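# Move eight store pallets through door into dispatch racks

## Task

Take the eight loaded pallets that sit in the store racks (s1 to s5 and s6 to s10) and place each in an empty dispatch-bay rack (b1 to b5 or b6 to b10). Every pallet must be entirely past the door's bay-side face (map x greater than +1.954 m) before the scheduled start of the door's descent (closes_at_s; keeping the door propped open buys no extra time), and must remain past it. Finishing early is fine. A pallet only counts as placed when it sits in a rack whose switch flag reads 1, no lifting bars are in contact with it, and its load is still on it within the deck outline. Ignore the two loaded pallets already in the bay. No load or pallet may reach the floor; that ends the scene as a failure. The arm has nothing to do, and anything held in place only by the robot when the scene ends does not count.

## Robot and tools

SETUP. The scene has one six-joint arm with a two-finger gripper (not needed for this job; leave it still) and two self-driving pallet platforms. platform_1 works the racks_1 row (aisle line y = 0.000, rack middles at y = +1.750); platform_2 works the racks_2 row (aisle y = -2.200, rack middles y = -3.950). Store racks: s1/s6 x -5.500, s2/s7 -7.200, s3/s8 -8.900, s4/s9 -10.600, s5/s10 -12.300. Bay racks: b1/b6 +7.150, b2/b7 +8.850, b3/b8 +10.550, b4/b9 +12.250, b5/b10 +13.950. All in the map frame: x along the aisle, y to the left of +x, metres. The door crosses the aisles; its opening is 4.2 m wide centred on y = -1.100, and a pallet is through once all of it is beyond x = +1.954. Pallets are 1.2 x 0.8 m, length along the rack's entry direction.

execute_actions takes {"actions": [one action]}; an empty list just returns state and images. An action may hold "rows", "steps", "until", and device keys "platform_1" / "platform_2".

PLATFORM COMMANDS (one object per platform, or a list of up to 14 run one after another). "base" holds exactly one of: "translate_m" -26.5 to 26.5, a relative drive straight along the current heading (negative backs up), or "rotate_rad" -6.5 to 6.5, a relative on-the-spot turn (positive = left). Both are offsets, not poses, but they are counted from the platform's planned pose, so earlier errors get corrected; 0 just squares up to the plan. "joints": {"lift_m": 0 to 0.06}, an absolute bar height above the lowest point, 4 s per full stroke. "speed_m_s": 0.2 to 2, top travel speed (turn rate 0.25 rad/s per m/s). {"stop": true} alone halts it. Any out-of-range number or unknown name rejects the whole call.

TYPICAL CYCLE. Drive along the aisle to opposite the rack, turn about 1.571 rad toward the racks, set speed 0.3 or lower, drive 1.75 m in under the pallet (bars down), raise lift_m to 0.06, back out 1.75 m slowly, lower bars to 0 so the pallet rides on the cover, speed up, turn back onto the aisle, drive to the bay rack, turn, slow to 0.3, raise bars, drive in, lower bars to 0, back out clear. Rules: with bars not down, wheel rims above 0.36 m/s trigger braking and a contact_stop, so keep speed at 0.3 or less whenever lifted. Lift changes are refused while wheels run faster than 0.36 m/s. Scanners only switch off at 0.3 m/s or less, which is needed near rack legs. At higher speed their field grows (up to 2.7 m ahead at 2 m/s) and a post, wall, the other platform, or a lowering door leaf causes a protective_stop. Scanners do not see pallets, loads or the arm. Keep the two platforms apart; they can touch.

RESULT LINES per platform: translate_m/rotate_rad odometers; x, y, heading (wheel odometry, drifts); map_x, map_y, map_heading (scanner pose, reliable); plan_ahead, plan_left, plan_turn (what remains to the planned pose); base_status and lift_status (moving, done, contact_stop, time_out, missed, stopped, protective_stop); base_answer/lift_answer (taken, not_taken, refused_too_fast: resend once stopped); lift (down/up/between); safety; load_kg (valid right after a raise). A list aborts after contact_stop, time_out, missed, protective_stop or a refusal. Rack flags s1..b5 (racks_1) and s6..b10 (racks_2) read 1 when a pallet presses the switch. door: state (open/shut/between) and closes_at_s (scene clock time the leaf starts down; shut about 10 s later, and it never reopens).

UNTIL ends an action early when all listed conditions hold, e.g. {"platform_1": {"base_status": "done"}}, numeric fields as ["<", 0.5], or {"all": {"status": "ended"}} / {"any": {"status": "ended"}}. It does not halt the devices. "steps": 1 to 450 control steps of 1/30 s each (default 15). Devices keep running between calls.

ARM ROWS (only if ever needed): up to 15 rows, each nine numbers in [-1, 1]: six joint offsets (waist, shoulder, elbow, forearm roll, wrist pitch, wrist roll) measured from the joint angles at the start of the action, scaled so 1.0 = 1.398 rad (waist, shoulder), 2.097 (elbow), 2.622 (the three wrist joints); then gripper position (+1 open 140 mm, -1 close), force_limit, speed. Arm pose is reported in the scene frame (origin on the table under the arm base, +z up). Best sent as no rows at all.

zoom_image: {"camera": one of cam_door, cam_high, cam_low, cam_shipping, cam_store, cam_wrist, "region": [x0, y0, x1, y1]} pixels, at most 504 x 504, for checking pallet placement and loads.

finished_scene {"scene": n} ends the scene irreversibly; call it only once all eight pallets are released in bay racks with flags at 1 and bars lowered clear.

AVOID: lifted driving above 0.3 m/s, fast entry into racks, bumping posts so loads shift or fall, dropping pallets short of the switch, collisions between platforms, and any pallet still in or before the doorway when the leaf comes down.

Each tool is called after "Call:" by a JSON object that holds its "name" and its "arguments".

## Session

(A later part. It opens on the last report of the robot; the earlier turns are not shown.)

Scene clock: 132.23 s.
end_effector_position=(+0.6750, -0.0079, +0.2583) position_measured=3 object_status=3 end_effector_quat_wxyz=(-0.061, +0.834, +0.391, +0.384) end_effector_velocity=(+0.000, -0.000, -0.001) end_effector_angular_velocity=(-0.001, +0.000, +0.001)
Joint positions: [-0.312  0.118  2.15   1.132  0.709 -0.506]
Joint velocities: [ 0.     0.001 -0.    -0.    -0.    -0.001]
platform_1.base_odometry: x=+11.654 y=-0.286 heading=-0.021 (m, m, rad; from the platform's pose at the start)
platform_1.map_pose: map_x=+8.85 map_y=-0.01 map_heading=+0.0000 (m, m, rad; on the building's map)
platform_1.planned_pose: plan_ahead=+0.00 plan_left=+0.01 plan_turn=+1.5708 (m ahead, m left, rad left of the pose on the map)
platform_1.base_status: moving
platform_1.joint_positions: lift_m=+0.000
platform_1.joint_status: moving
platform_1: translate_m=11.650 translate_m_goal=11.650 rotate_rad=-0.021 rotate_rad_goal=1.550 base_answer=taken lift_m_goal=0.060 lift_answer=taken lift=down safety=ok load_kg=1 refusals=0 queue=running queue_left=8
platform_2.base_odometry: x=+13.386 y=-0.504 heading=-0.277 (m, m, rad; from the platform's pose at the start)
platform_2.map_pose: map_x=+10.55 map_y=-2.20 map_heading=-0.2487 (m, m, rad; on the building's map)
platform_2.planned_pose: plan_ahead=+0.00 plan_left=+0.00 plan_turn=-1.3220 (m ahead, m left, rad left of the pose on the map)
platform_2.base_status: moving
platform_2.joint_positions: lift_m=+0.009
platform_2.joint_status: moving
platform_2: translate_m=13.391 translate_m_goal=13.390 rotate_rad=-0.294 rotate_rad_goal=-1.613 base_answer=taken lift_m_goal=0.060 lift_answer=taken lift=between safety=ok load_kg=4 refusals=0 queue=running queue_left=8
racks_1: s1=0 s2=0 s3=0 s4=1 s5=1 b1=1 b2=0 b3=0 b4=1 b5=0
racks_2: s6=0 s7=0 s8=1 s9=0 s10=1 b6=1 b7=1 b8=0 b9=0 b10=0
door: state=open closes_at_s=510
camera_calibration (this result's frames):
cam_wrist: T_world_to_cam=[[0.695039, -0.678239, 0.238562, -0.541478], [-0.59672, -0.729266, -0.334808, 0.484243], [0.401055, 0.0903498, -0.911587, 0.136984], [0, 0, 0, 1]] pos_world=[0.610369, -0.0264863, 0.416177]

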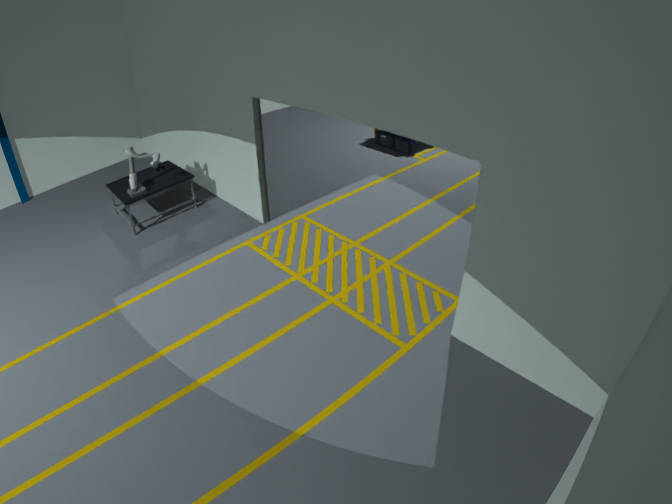

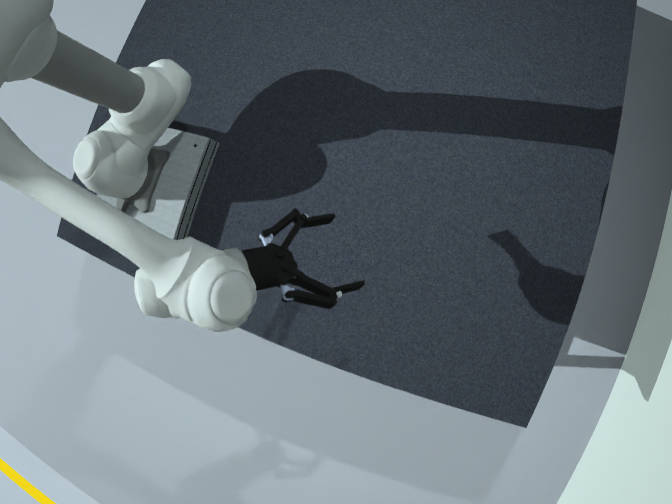

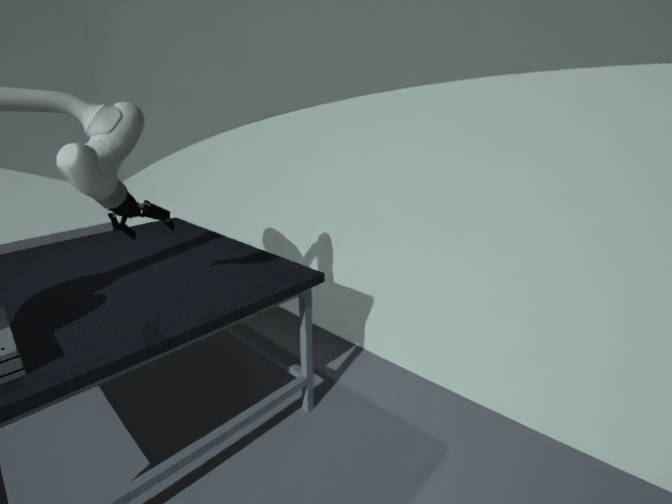

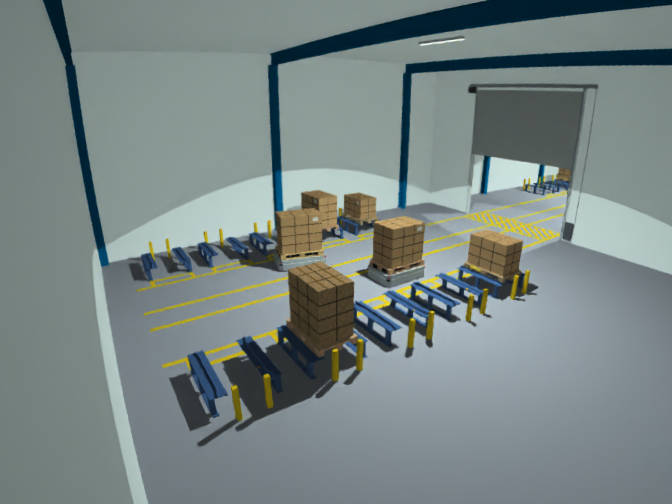

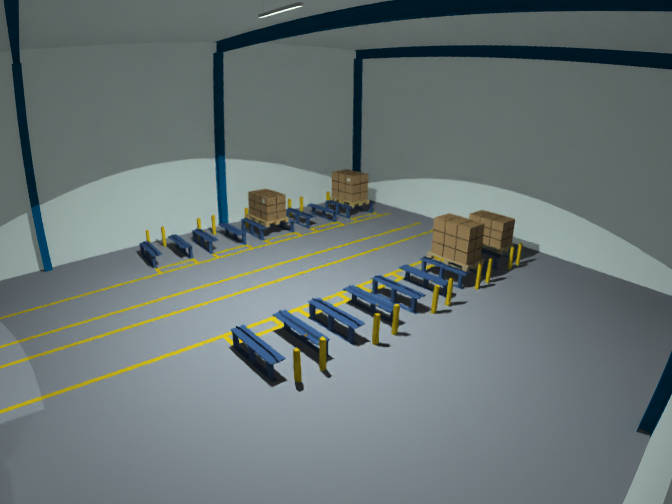

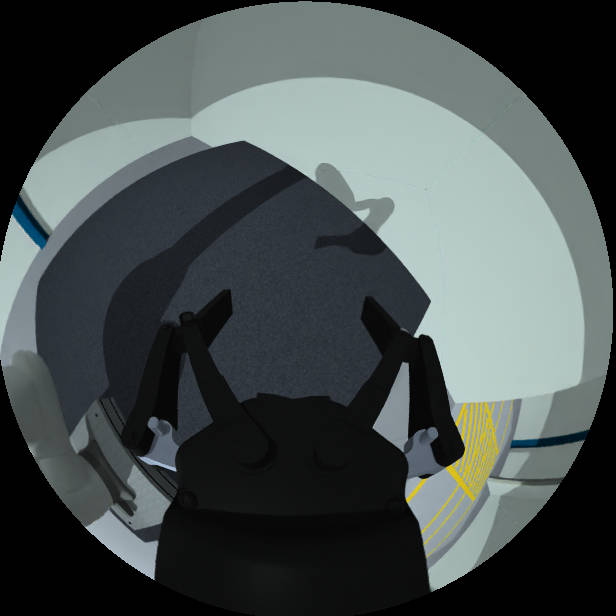

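Call:
{"name": "execute_actions", "arguments": {"actions": [{"steps":450,"until":{"platform_1":{"queue_left":["<=",5]}}}]}}

Scene clock: 145.47 s.
end_effector_position=(+0.6750, -0.0079, +0.2583) position_measured=3 object_status=3 end_effector_quat_wxyz=(-0.061, +0.834, +0.391, +0.384) end_effector_velocity=(-0.000, -0.000, +0.000) end_effector_angular_velocity=(-0.001, -0.000, +0.001)
Joint positions: [-0.312  0.118  2.15   1.132  0.709 -0.506]
Joint velocities: [-0.    -0.001  0.    -0.002 -0.     0.   ]
platform_1.base_odometry: x=+11.679 y=+1.474 heading=+1.558 (m, m, rad; from the platform's pose at the start)
platform_1.map_pose: map_x=+8.85 map_y=+1.75 map_heading=+1.5708 (m, m, rad; on the building's map)
platform_1.planned_pose: plan_ahead=-1.75 plan_left=+0.00 plan_turn=+0.0000 (m ahead, m left, rad left of the pose on the map)
platform_1.base_status: moving
platform_1.joint_positions: lift_m=+0.027
platform_1.joint_status: moving
platform_1: translate_m=13.410 translate_m_goal=11.660 rotate_rad=1.558 rotate_rad_goal=1.557 base_answer=taken lift_m_goal=0.000 lift_answer=taken lift=between safety=ok load_kg=-30 refusals=0 queue=running queue_left=5
platform_2.base_odometry: x=+13.305 y=-2.147 heading=-1.620 (m, m, rad; from the platform's pose at the start)
platform_2.map_pose: map_x=+10.55 map_y=-3.83 map_heading=-1.5708 (m, m, rad; on the building's map)
platform_2.planned_pose: plan_ahead=-1.63 plan_left=+0.00 plan_turn=+0.0000 (m ahead, m left, rad left of the pose on the map)
platform_2.base_status: moving
platform_2.joint_positions: lift_m=+0.017
platform_2.joint_status: moving
platform_2: translate_m=15.026 translate_m_goal=13.389 rotate_rad=-1.620 rotate_rad_goal=-1.619 base_answer=taken lift_m_goal=0.000 lift_answer=taken lift=between safety=ok load_kg=-34 refusals=0 queue=running queue_left=5
racks_1: s1=0 s2=0 s3=0 s4=1 s5=1 b1=1 b2=1 b3=0 b4=1 b5=0
racks_2: s6=0 s7=0 s8=1 s9=0 s10=1 b6=1 b7=1 b8=1 b9=0 b10=0
door: state=open closes_at_s=510
camera_calibration (this result's frames):
cam_wrist: T_world_to_cam=[[0.695039, -0.678239, 0.238562, -0.541478], [-0.59672, -0.729266, -0.334808, 0.484244], [0.401055, 0.09035, -0.911587, 0.136984], [0, 0, 0, 1]] pos_world=[0.610369, -0.0264862, 0.416177]

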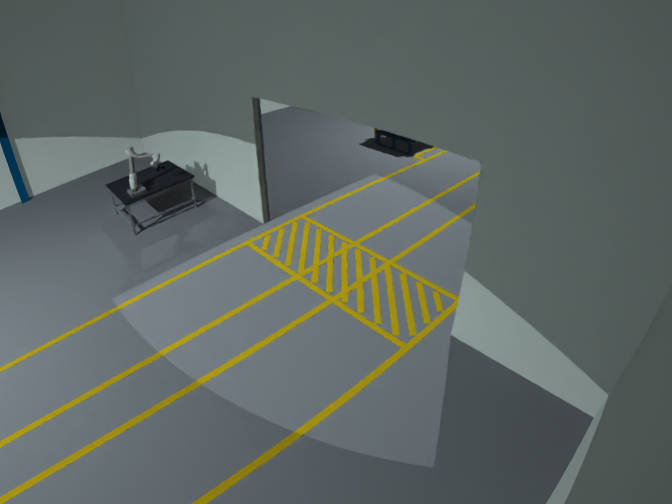

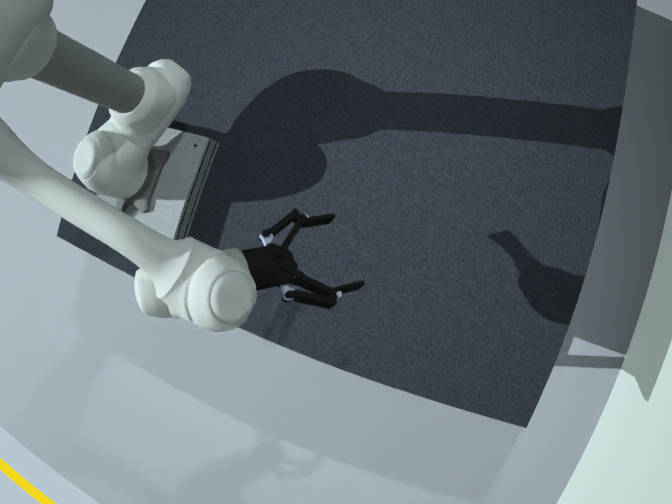

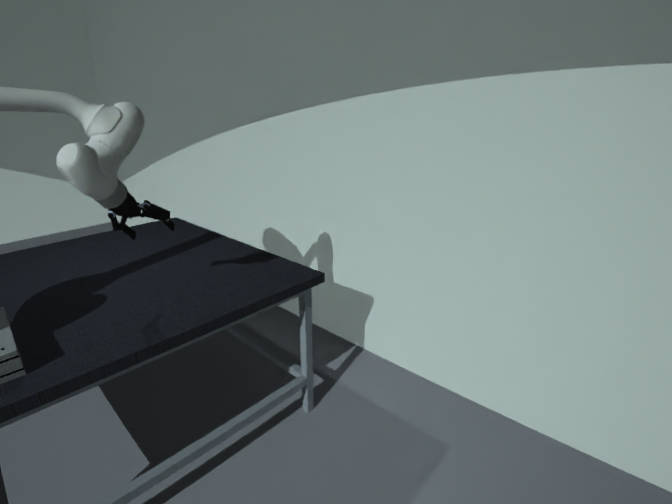

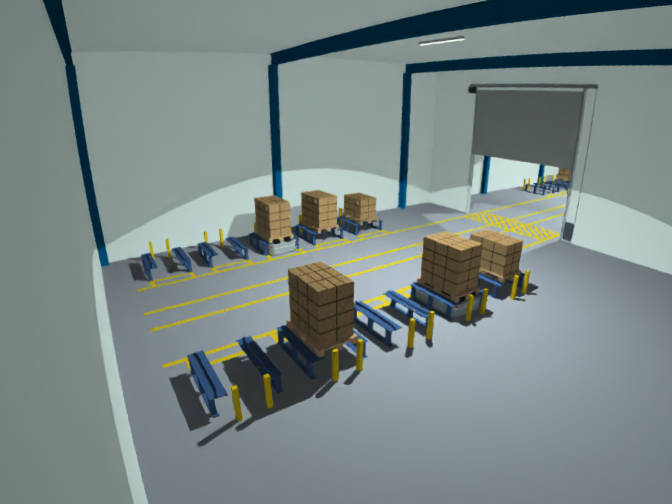

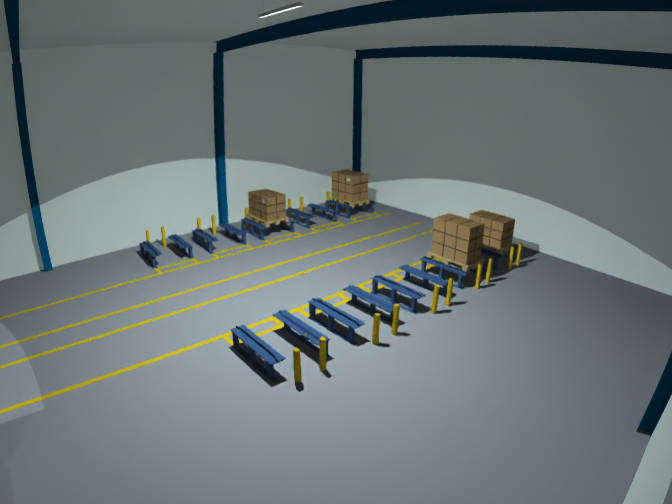

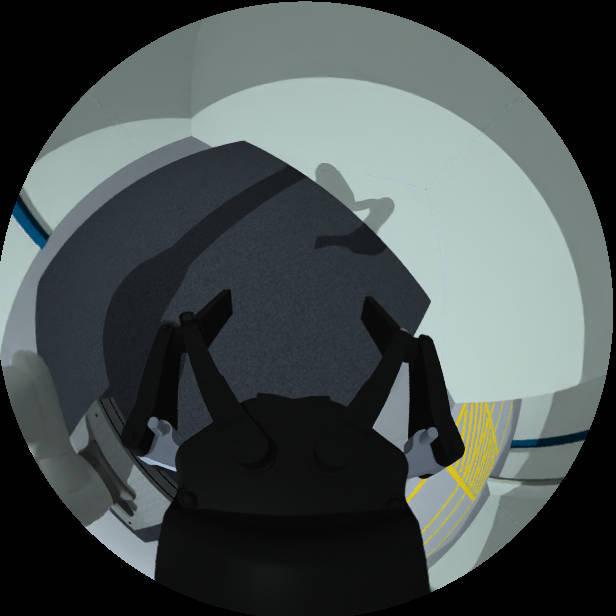

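Call:
{"name": "execute_actions", "arguments": {"actions": [{"steps":450}]}}

Call:
{"name": "execute_actions", "arguments": {"actions": [{"steps":450,"until":{"platform_1":{"queue_left":["<=",1]}}}]}}

Scene clock: 160.77 s.
end_effector_position=(+0.6750, -0.0079, +0.2583) position_measured=3 object_status=3 end_effector_quat_wxyz=(-0.061, +0.834, +0.391, +0.384) end_effector_velocity=(-0.000, +0.000, -0.000) end_effector_angular_velocity=(+0.000, -0.000, +0.000)
Joint positions: [-0.312  0.118  2.15   1.132  0.709 -0.506]
Joint velocities: [ 0.     0.     0.001  0.001 -0.    -0.002]
platform_1.base_odometry: x=+7.301 y=-0.217 heading=-0.012 (m, m, rad; from the platform's pose at the start)
platform_1.map_pose: map_x=+4.44 map_y=-0.02 map_heading=-0.0175 (m, m, rad; on the building's map)
platform_1.planned_pose: plan_ahead=-15.04 plan_left=-0.24 plan_turn=+0.0175 (m ahead, m left, rad left of the pose on the map)
platform_1.base_status: moving
platform_1.joint_positions: lift_m=+0.000
platform_1.joint_status: done
platform_1: translate_m=7.249 translate_m_goal=-7.790 rotate_rad=-0.013 rotate_rad_goal=-0.013 base_answer=taken lift_m_goal=0.000 lift_answer=taken lift=down safety=ok load_kg=-47 refusals=0 queue=running queue_left=3
platform_2.base_odometry: x=+7.627 y=-0.241 heading=-0.055 (m, m, rad; from the platform's pose at the start)
platform_2.map_pose: map_x=+4.75 map_y=-2.23 map_heading=-0.0262 (m, m, rad; on the building's map)
platform_2.planned_pose: plan_ahead=-13.65 plan_left=-0.33 plan_turn=+0.0262 (m ahead, m left, rad left of the pose on the map)
platform_2.base_status: moving
platform_2.joint_positions: lift_m=+0.000
platform_2.joint_status: done
platform_2: translate_m=7.561 translate_m_goal=-6.061 rotate_rad=-0.056 rotate_rad_goal=-0.057 base_answer=taken lift_m_goal=0.000 lift_answer=taken lift=down safety=ok load_kg=-47 refusals=0 queue=running queue_left=3
racks_1: s1=0 s2=0 s3=0 s4=1 s5=1 b1=1 b2=1 b3=0 b4=1 b5=0
racks_2: s6=0 s7=0 s8=1 s9=0 s10=1 b6=1 b7=1 b8=1 b9=0 b10=0
door: state=open closes_at_s=510
camera_calibration (this result's frames):
cam_wrist: T_world_to_cam=[[0.695039, -0.678239, 0.238562, -0.541479], [-0.59672, -0.729266, -0.334808, 0.484243], [0.401055, 0.0903498, -0.911587, 0.136984], [0, 0, 0, 1]] pos_world=[0.610369, -0.0264863, 0.416177]

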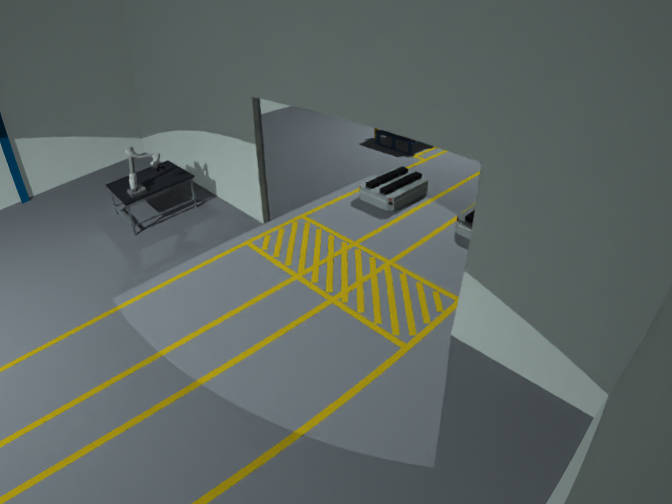

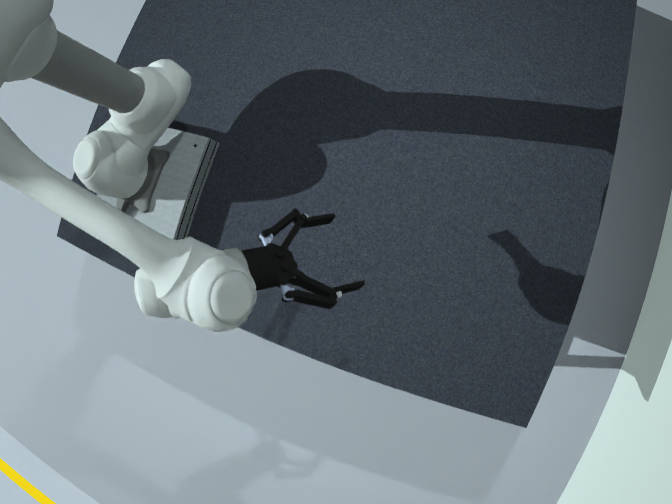

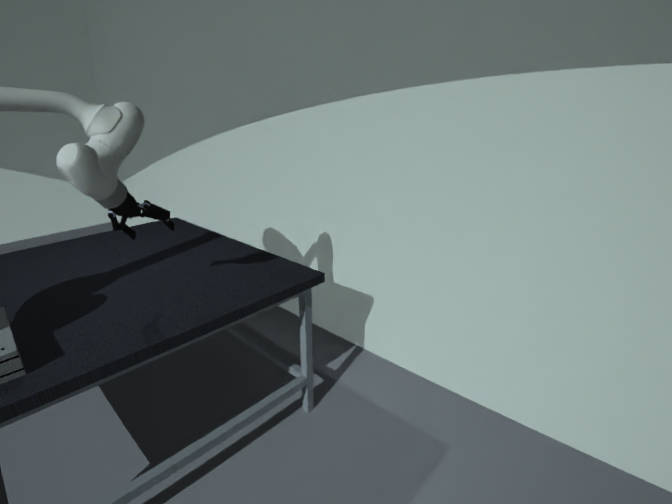

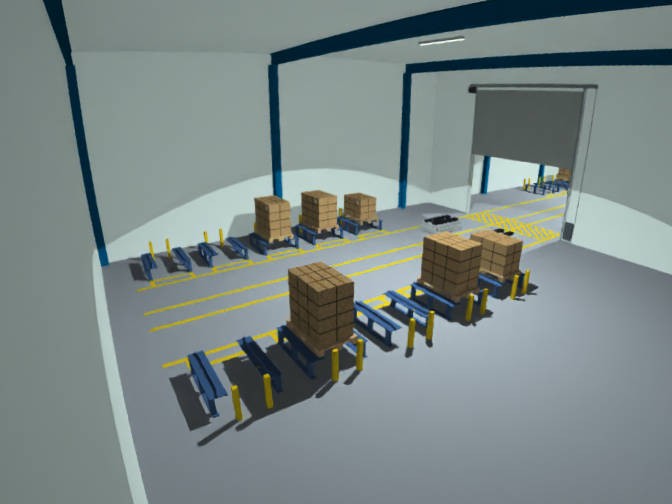

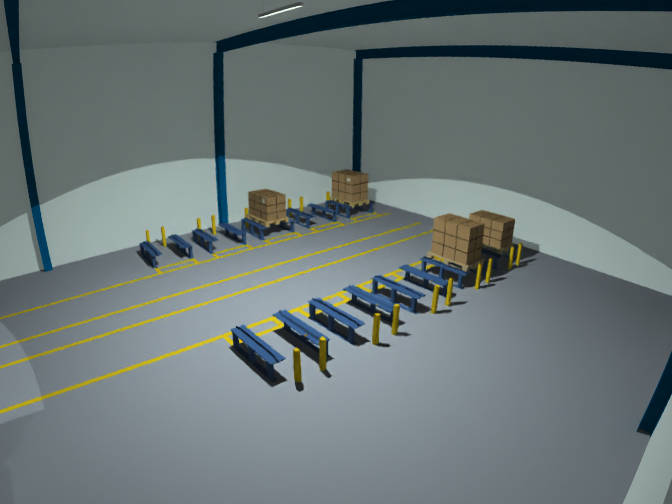

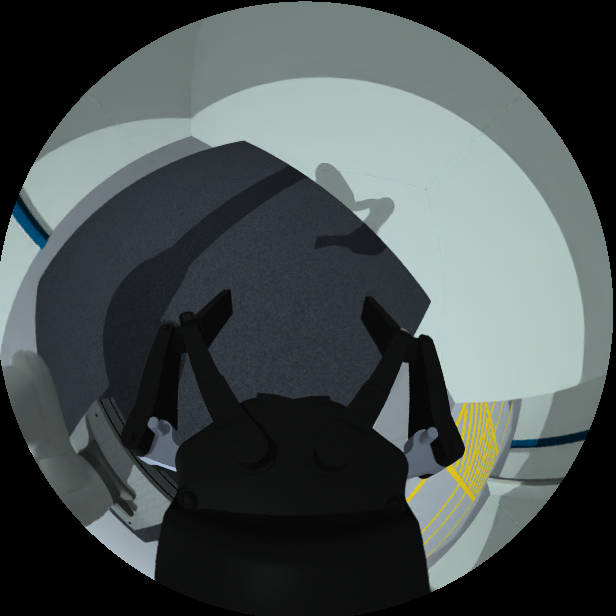

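Scene clock: 174.87 s.
end_effector_position=(+0.6750, -0.0079, +0.2583) position_measured=3 object_status=3 end_effector_quat_wxyz=(-0.061, +0.834, +0.391, +0.384) end_effector_velocity=(-0.000, +0.000, -0.000) end_effector_angular_velocity=(+0.001, +0.001, +0.001)
Joint positions: [-0.312  0.118  2.15   1.132  0.709 -0.506]
Joint velocities: [-0.     0.001 -0.    -0.     0.001  0.   ]
platform_1.base_odometry: x=-7.795 y=+0.029 heading=+1.554 (m, m, rad; from the platform's pose at the start)
platform_1.map_pose: map_x=-10.60 map_y=+0.00 map_heading=+1.5708 (m, m, rad; on the building's map)
platform_1.planned_pose: plan_ahead=+1.75 plan_left=+0.00 plan_turn=+0.0000 (m ahead, m left, rad left of the pose on the map)
platform_1.base_status: moving
platform_1.joint_positions: lift_m=+0.025
platform_1.joint_status: done
platform_1: translate_m=-7.789 translate_m_goal=-6.040 rotate_rad=1.554 rotate_rad_goal=1.554 base_answer=taken lift_m_goal=0.025 lift_answer=taken lift=between safety=ok load_kg=0 refusals=0 queue=running queue_left=1
platform_2.base_odometry: x=-6.052 y=+0.290 heading=-1.616 (m, m, rad; from the platform's pose at the start)
platform_2.map_pose: map_x=-8.90 map_y=-2.31 map_heading=-1.5708 (m, m, rad; on the building's map)
platform_2.planned_pose: plan_ahead=+1.64 plan_left=+0.00 plan_turn=+0.0000 (m ahead, m left, rad left of the pose on the map)
platform_2.base_status: moving
platform_2.joint_positions: lift_m=+0.025
platform_2.joint_status: done
platform_2: translate_m=-5.948 translate_m_goal=-4.311 rotate_rad=-1.616 rotate_rad_goal=-1.615 base_answer=taken lift_m_goal=0.025 lift_answer=taken lift=between safety=ok load_kg=-1 refusals=0 queue=running queue_left=1
racks_1: s1=0 s2=0 s3=0 s4=1 s5=1 b1=1 b2=1 b3=0 b4=1 b5=0
racks_2: s6=0 s7=0 s8=1 s9=0 s10=1 b6=1 b7=1 b8=1 b9=0 b10=0
door: state=open closes_at_s=510
camera_calibration (this result's frames):
cam_wrist: T_world_to_cam=[[0.695039, -0.678239, 0.238562, -0.541478], [-0.59672, -0.729266, -0.334808, 0.484244], [0.401055, 0.0903499, -0.911587, 0.136984], [0, 0, 0, 1]] pos_world=[0.610369, -0.0264863, 0.416177]

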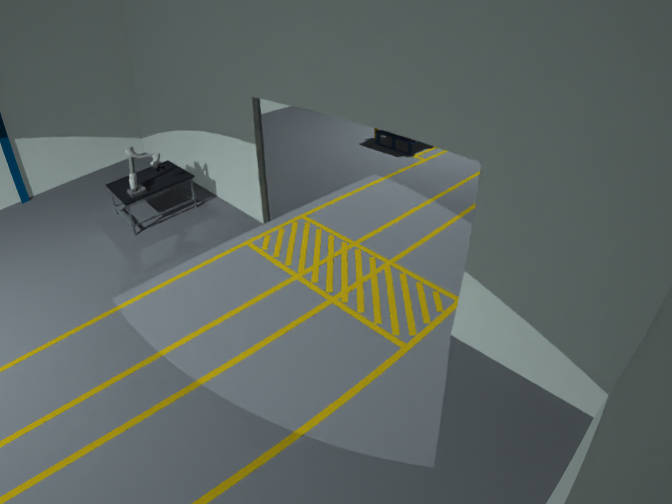

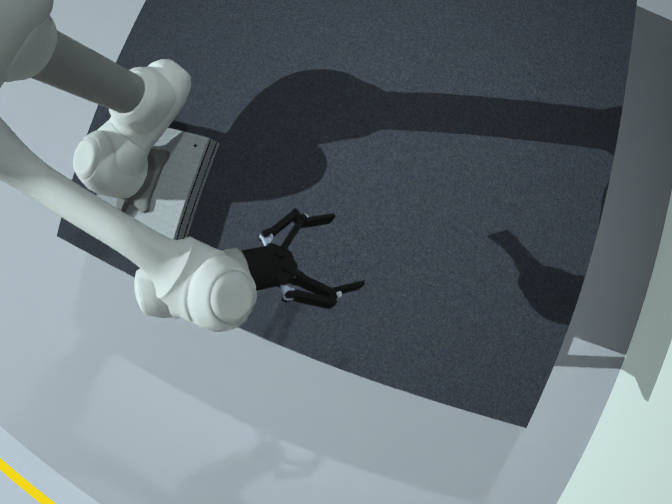

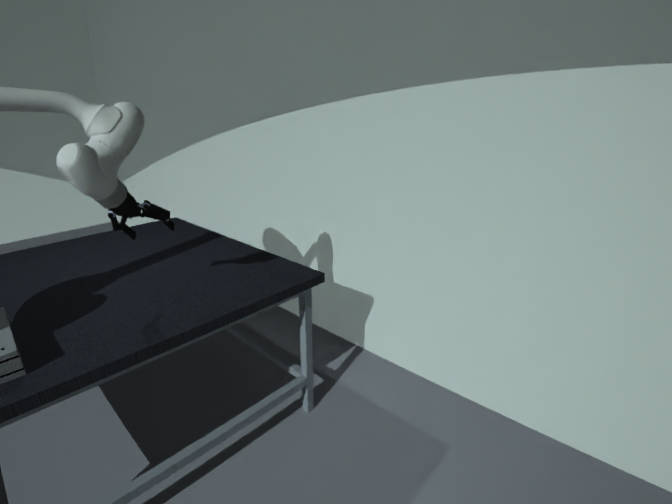

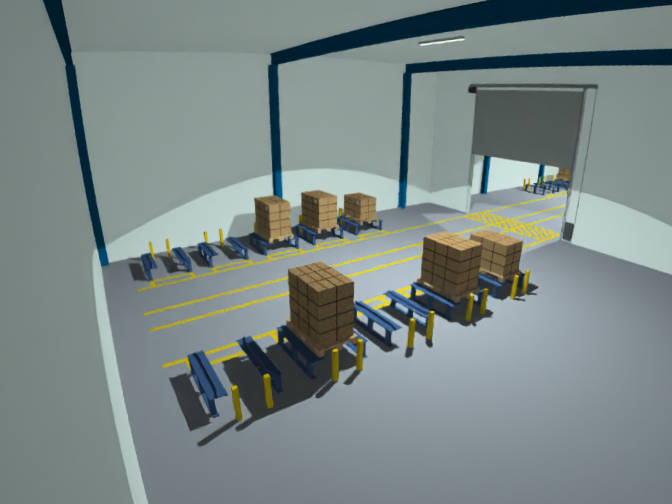

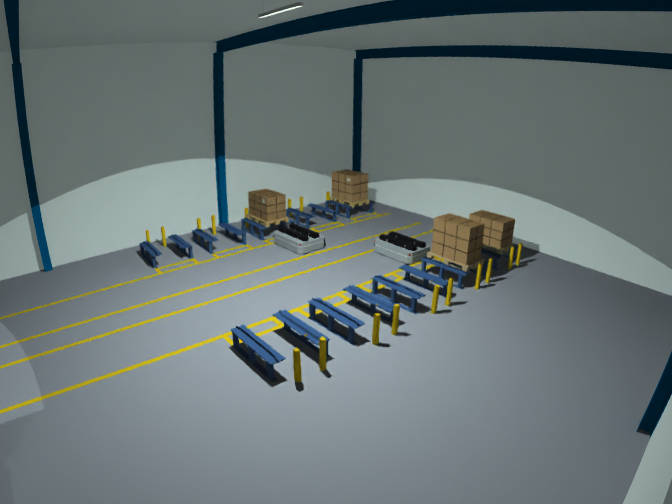

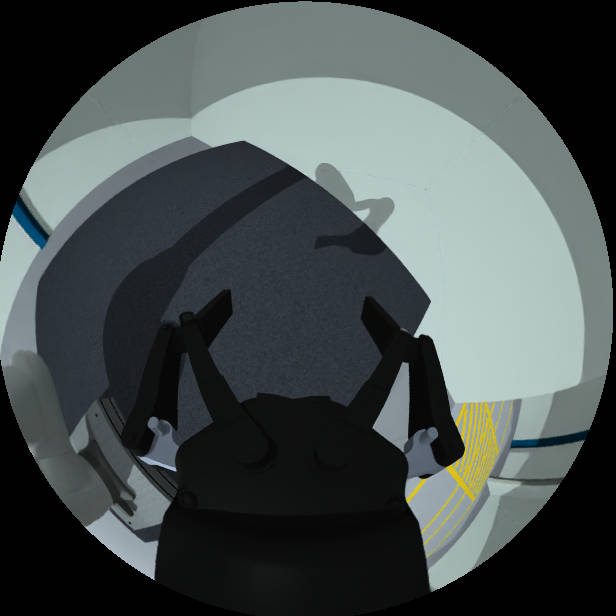

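Call:
{"name": "execute_actions", "arguments": {"actions": [{"steps":450,"until":{"platform_1":{"queue_left":["<=",0],"base_status":["!=","moving"]},"platform_2":{"queue_left":["<=",0],"base_status":["!=","moving"]}}}]}}

Scene clock: 181.60 s.
end_effector_position=(+0.6750, -0.0079, +0.2583) position_measured=3 object_status=3 end_effector_quat_wxyz=(-0.061, +0.834, +0.391, +0.384) end_effector_velocity=(+0.000, -0.000, +0.000) end_effector_angular_velocity=(+0.000, +0.000, -0.001)
Joint positions: [-0.312  0.118  2.15   1.132  0.709 -0.506]
Joint velocities: [ 0.    -0.     0.     0.    -0.001  0.001]
platform_1.base_odometry: x=-7.766 y=+1.779 heading=+1.555 (m, m, rad; from the platform's pose at the start)
platform_1.map_pose: map_x=-10.60 map_y=+1.75 map_heading=+1.5708 (m, m, rad; on the building's map)
platform_1.planned_pose: plan_ahead=+0.00 plan_left=+0.00 plan_turn=+0.0000 (m ahead, m left, rad left of the pose on the map)
platform_1.base_status: done
platform_1.joint_positions: lift_m=+0.025
platform_1.joint_status: moving
platform_1: translate_m=-6.040 translate_m_goal=-6.040 rotate_rad=1.555 rotate_rad_goal=1.554 base_answer=taken lift_m_goal=0.060 lift_answer=taken lift=between safety=ok load_kg=1 refusals=0 queue=running queue_left=0
platform_2.base_odometry: x=-6.128 y=-1.345 heading=-1.616 (m, m, rad; from the platform's pose at the start)
platform_2.map_pose: map_x=-8.90 map_y=-3.95 map_heading=-1.5708 (m, m, rad; on the building's map)
platform_2.planned_pose: plan_ahead=+0.00 plan_left=+0.00 plan_turn=+0.0000 (m ahead, m left, rad left of the pose on the map)
platform_2.base_status: done
platform_2.joint_positions: lift_m=+0.029
platform_2.joint_status: moving
platform_2: translate_m=-4.321 translate_m_goal=-4.320 rotate_rad=-1.616 rotate_rad_goal=-1.615 base_answer=taken lift_m_goal=0.060 lift_answer=taken lift=between safety=ok load_kg=4 refusals=0 queue=running queue_left=0
racks_1: s1=0 s2=0 s3=0 s4=1 s5=1 b1=1 b2=1 b3=0 b4=1 b5=0
racks_2: s6=0 s7=0 s8=1 s9=0 s10=1 b6=1 b7=1 b8=1 b9=0 b10=0
door: state=open closes_at_s=510
camera_calibration (this result's frames):
cam_wrist: T_world_to_cam=[[0.695039, -0.678239, 0.238562, -0.541479], [-0.59672, -0.729266, -0.334808, 0.484243], [0.401055, 0.0903498, -0.911587, 0.136984], [0, 0, 0, 1]] pos_world=[0.610369, -0.0264863, 0.416177]

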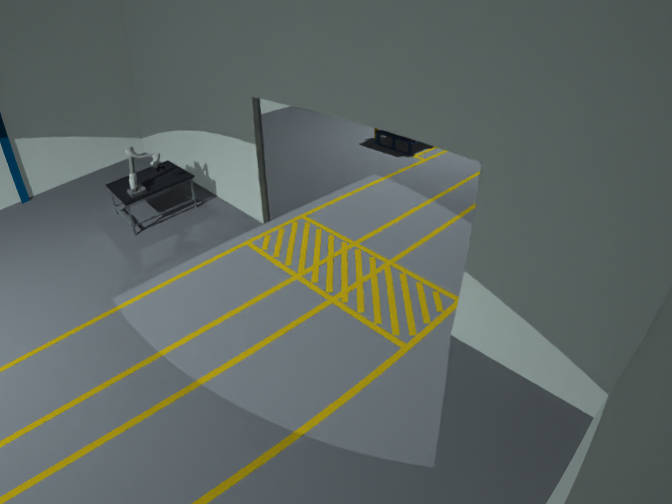

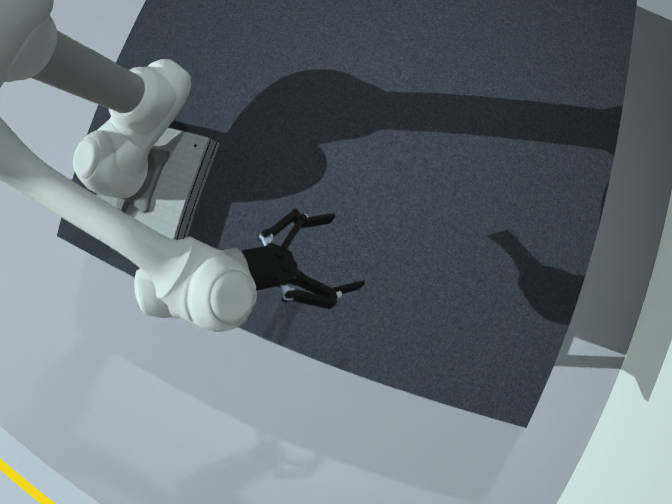

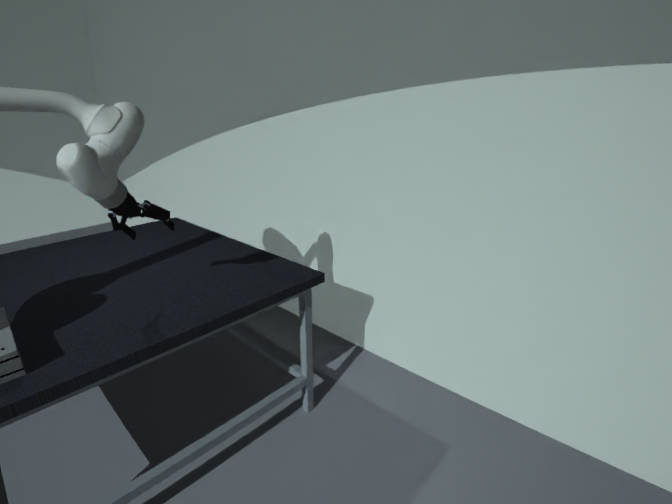

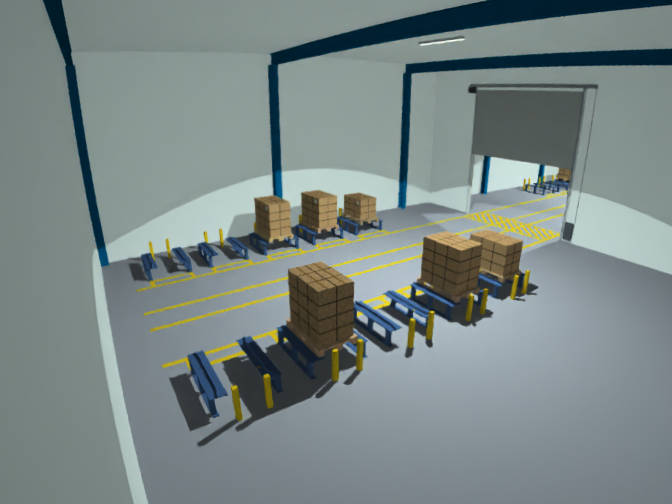

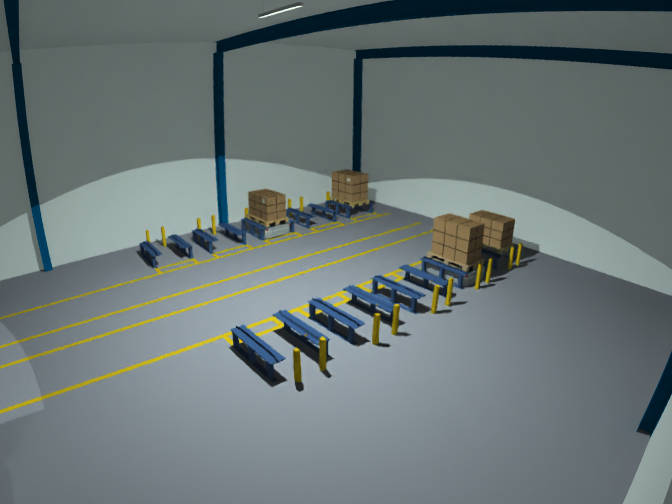

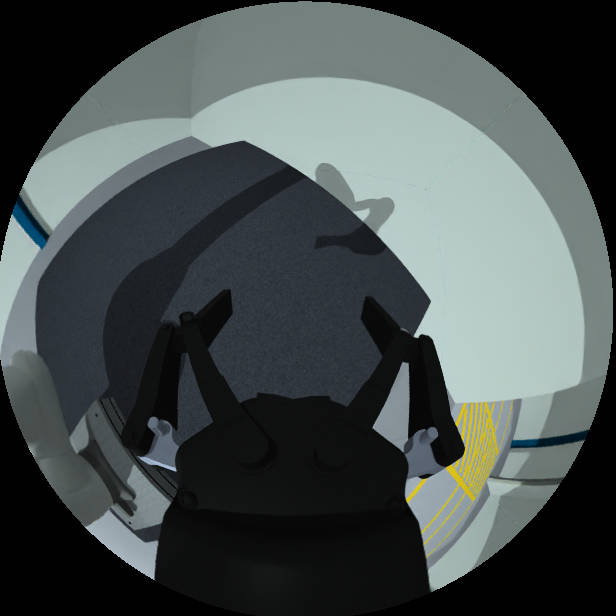

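Call:
{"name": "execute_actions", "arguments": {"actions": [{"platform_1":[{"joints":{"lift_m":0.06},"speed_m_s":0.3},{"base":{"translate_m":-1.75}},{"base":{"rotate_rad":-1.5708},"joints":{"lift_m":0},"speed_m_s":2},{"base":{"translate_m":21.15}},{"base":{"rotate_rad":1.5708},"joints":{"lift_m":0.06}},{"base":{"translate_m":1.75},"speed_m_s":0.3},{"joints":{"lift_m":0.028}},{"base":{"translate_m":-1.75},"joints":{"lift_m":0}},{"base":{"rotate_rad":-1.5708},"speed_m_s":2},{"base":{"translate_m":-22.85}},{"base":{"rotate_rad":1.5708},"joints":{"lift_m":0.025}},{"base":{"translate_m":1.75},"speed_m_s":0.3},{"joints":{"lift_m":0.06}}],"platform_2":[{"joints":{"lift_m":0.06},"speed_m_s":0.3},{"base":{"translate_m":-1.75}},{"base":{"rotate_rad":1.5708},"joints":{"lift_m":0},"speed_m_s":2},{"base":{"translate_m":21.15}},{"base":{"rotate_rad":-1.5708},"joints":{"lift_m":0.06}},{"base":{"translate_m":1.75},"speed_m_s":0.3},{"joints":{"lift_m":0.028}},{"base":{"translate_m":-1.75},"joints":{"lift_m":0}},{"base":{"rotate_rad":1.5708},"speed_m_s":2},{"base":{"translate_m":-24.55}},{"base":{"rotate_rad":-1.5708},"joints":{"lift_m":0.025}},{"base":{"translate_m":1.75},"speed_m_s":0.3},{"joints":{"lift_m":0.06}}],"steps":450,"until":{"platform_1":{"queue_left":["<=",9]}}}]}}

Call:
{"name": "zoom_image", "arguments": {"camera": "cam_store", "region": [220, 140, 560, 320]}}

Scene clock: 194.93 s.
end_effector_position=(+0.6750, -0.0079, +0.2583) position_measured=3 object_status=3 end_effector_quat_wxyz=(-0.061, +0.834, +0.391, +0.384) end_effector_velocity=(+0.000, -0.000, -0.000) end_effector_angular_velocity=(-0.000, +0.001, -0.002)
Joint positions: [-0.312  0.118  2.15   1.132  0.709 -0.506]
Joint velocities: [-0.     0.    -0.    -0.001 -0.001  0.002]
platform_1.base_odometry: x=-7.794 y=+0.029 heading=-0.019 (m, m, rad; from the platform's pose at the start)
platform_1.map_pose: map_x=-10.60 map_y=+0.00 map_heading=+0.0000 (m, m, rad; on the building's map)
platform_1.planned_pose: plan_ahead=+21.15 plan_left=+0.00 plan_turn=+0.0000 (m ahead, m left, rad left of the pose on the map)
platform_1.base_status: moving
platform_1.joint_positions: lift_m=+0.000
platform_1.joint_status: done
platform_1: translate_m=-7.789 translate_m_goal=13.360 rotate_rad=-0.019 rotate_rad_goal=-0.019 base_answer=taken lift_m_goal=0.000 lift_answer=taken lift=down safety=ok load_kg=-47 refusals=0 queue=running queue_left=9
platform_2.base_odometry: x=-6.051 y=+0.392 heading=-0.045 (m, m, rad; from the platform's pose at the start)
platform_2.map_pose: map_x=-8.91 map_y=-2.20 map_heading=+0.0000 (m, m, rad; on the building's map)
platform_2.planned_pose: plan_ahead=+21.16 plan_left=+0.00 plan_turn=+0.0000 (m ahead, m left, rad left of the pose on the map)
platform_2.base_status: moving
platform_2.joint_positions: lift_m=+0.000
platform_2.joint_status: done
platform_2: translate_m=-6.059 translate_m_goal=15.100 rotate_rad=-0.044 rotate_rad_goal=-0.042 base_answer=taken lift_m_goal=0.000 lift_answer=taken lift=down safety=ok load_kg=-47 refusals=0 queue=running queue_left=9
racks_1: s1=0 s2=0 s3=0 s4=0 s5=1 b1=1 b2=1 b3=0 b4=1 b5=0
racks_2: s6=0 s7=0 s8=0 s9=0 s10=1 b6=1 b7=1 b8=1 b9=0 b10=0
door: state=open closes_at_s=510
camera_calibration (this result's frames):
cam_wrist: T_world_to_cam=[[0.695039, -0.678239, 0.238562, -0.541479], [-0.59672, -0.729266, -0.334808, 0.484243], [0.401055, 0.0903498, -0.911587, 0.136984], [0, 0, 0, 1]] pos_world=[0.610369, -0.0264863, 0.416177]

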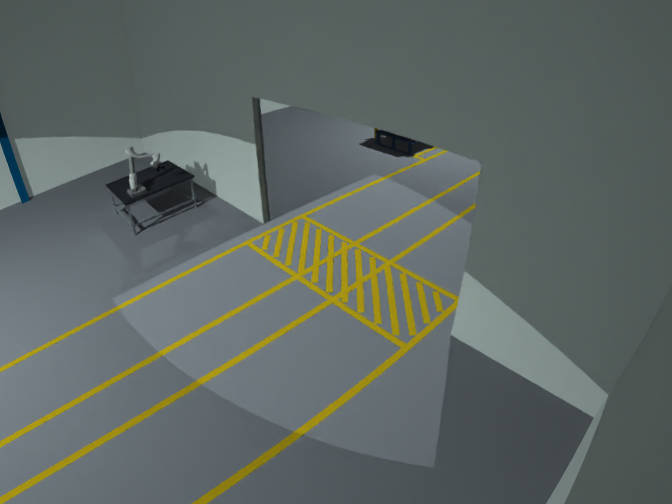

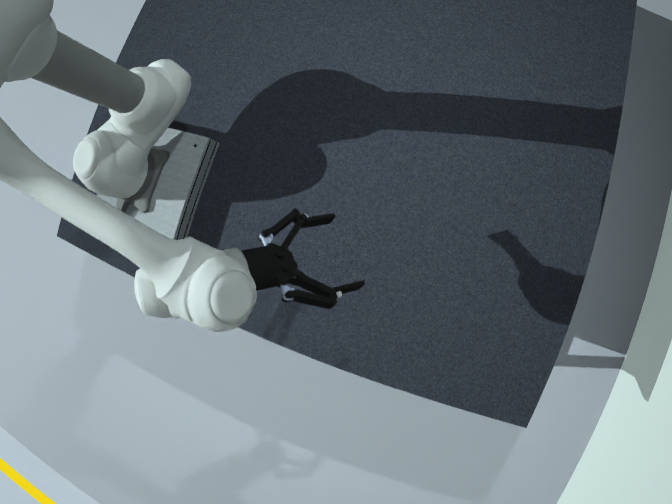

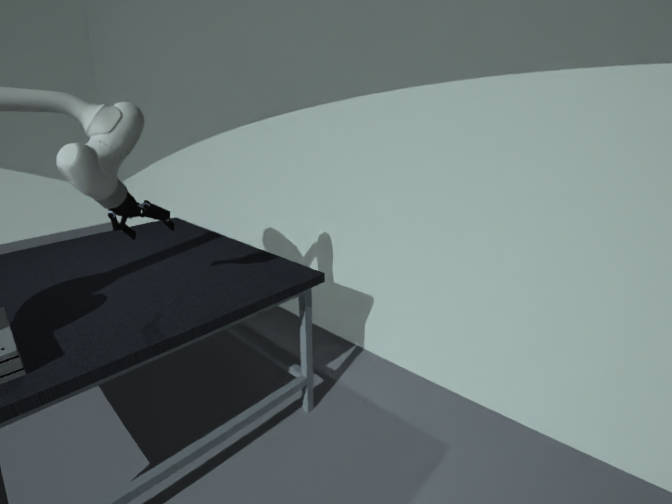

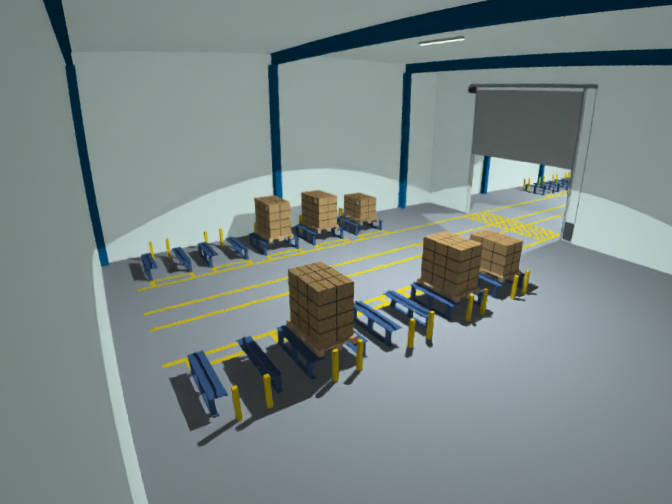

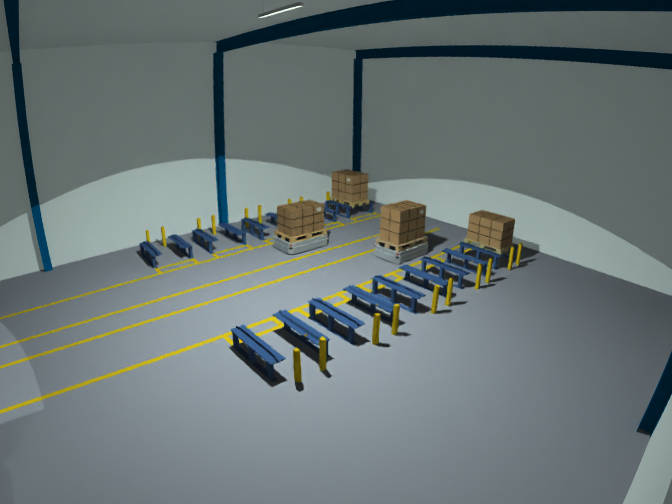

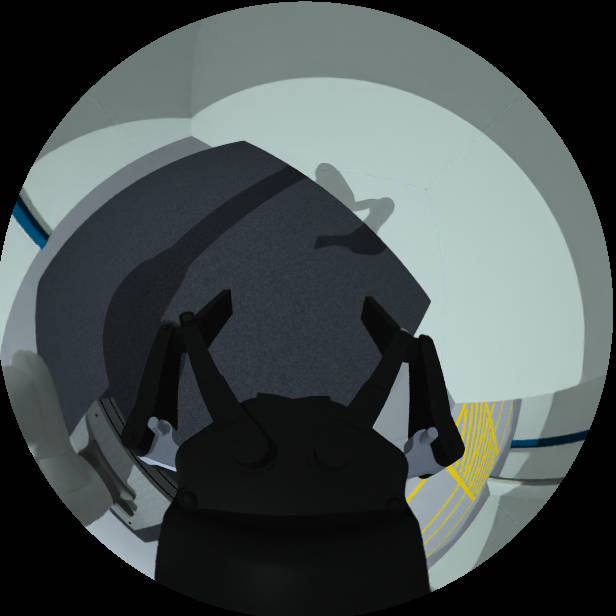

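Region (220, 140, 560, 320) of cam_store's 672x504 image, scaled by 1.482, with more detail than that image has; it fills the top 267 rows of this view, and the rest is white.

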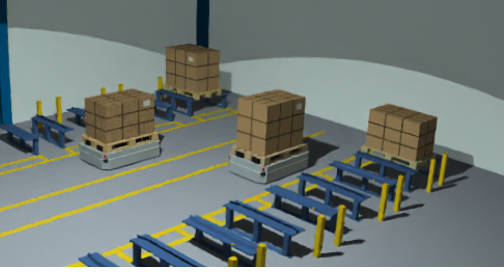

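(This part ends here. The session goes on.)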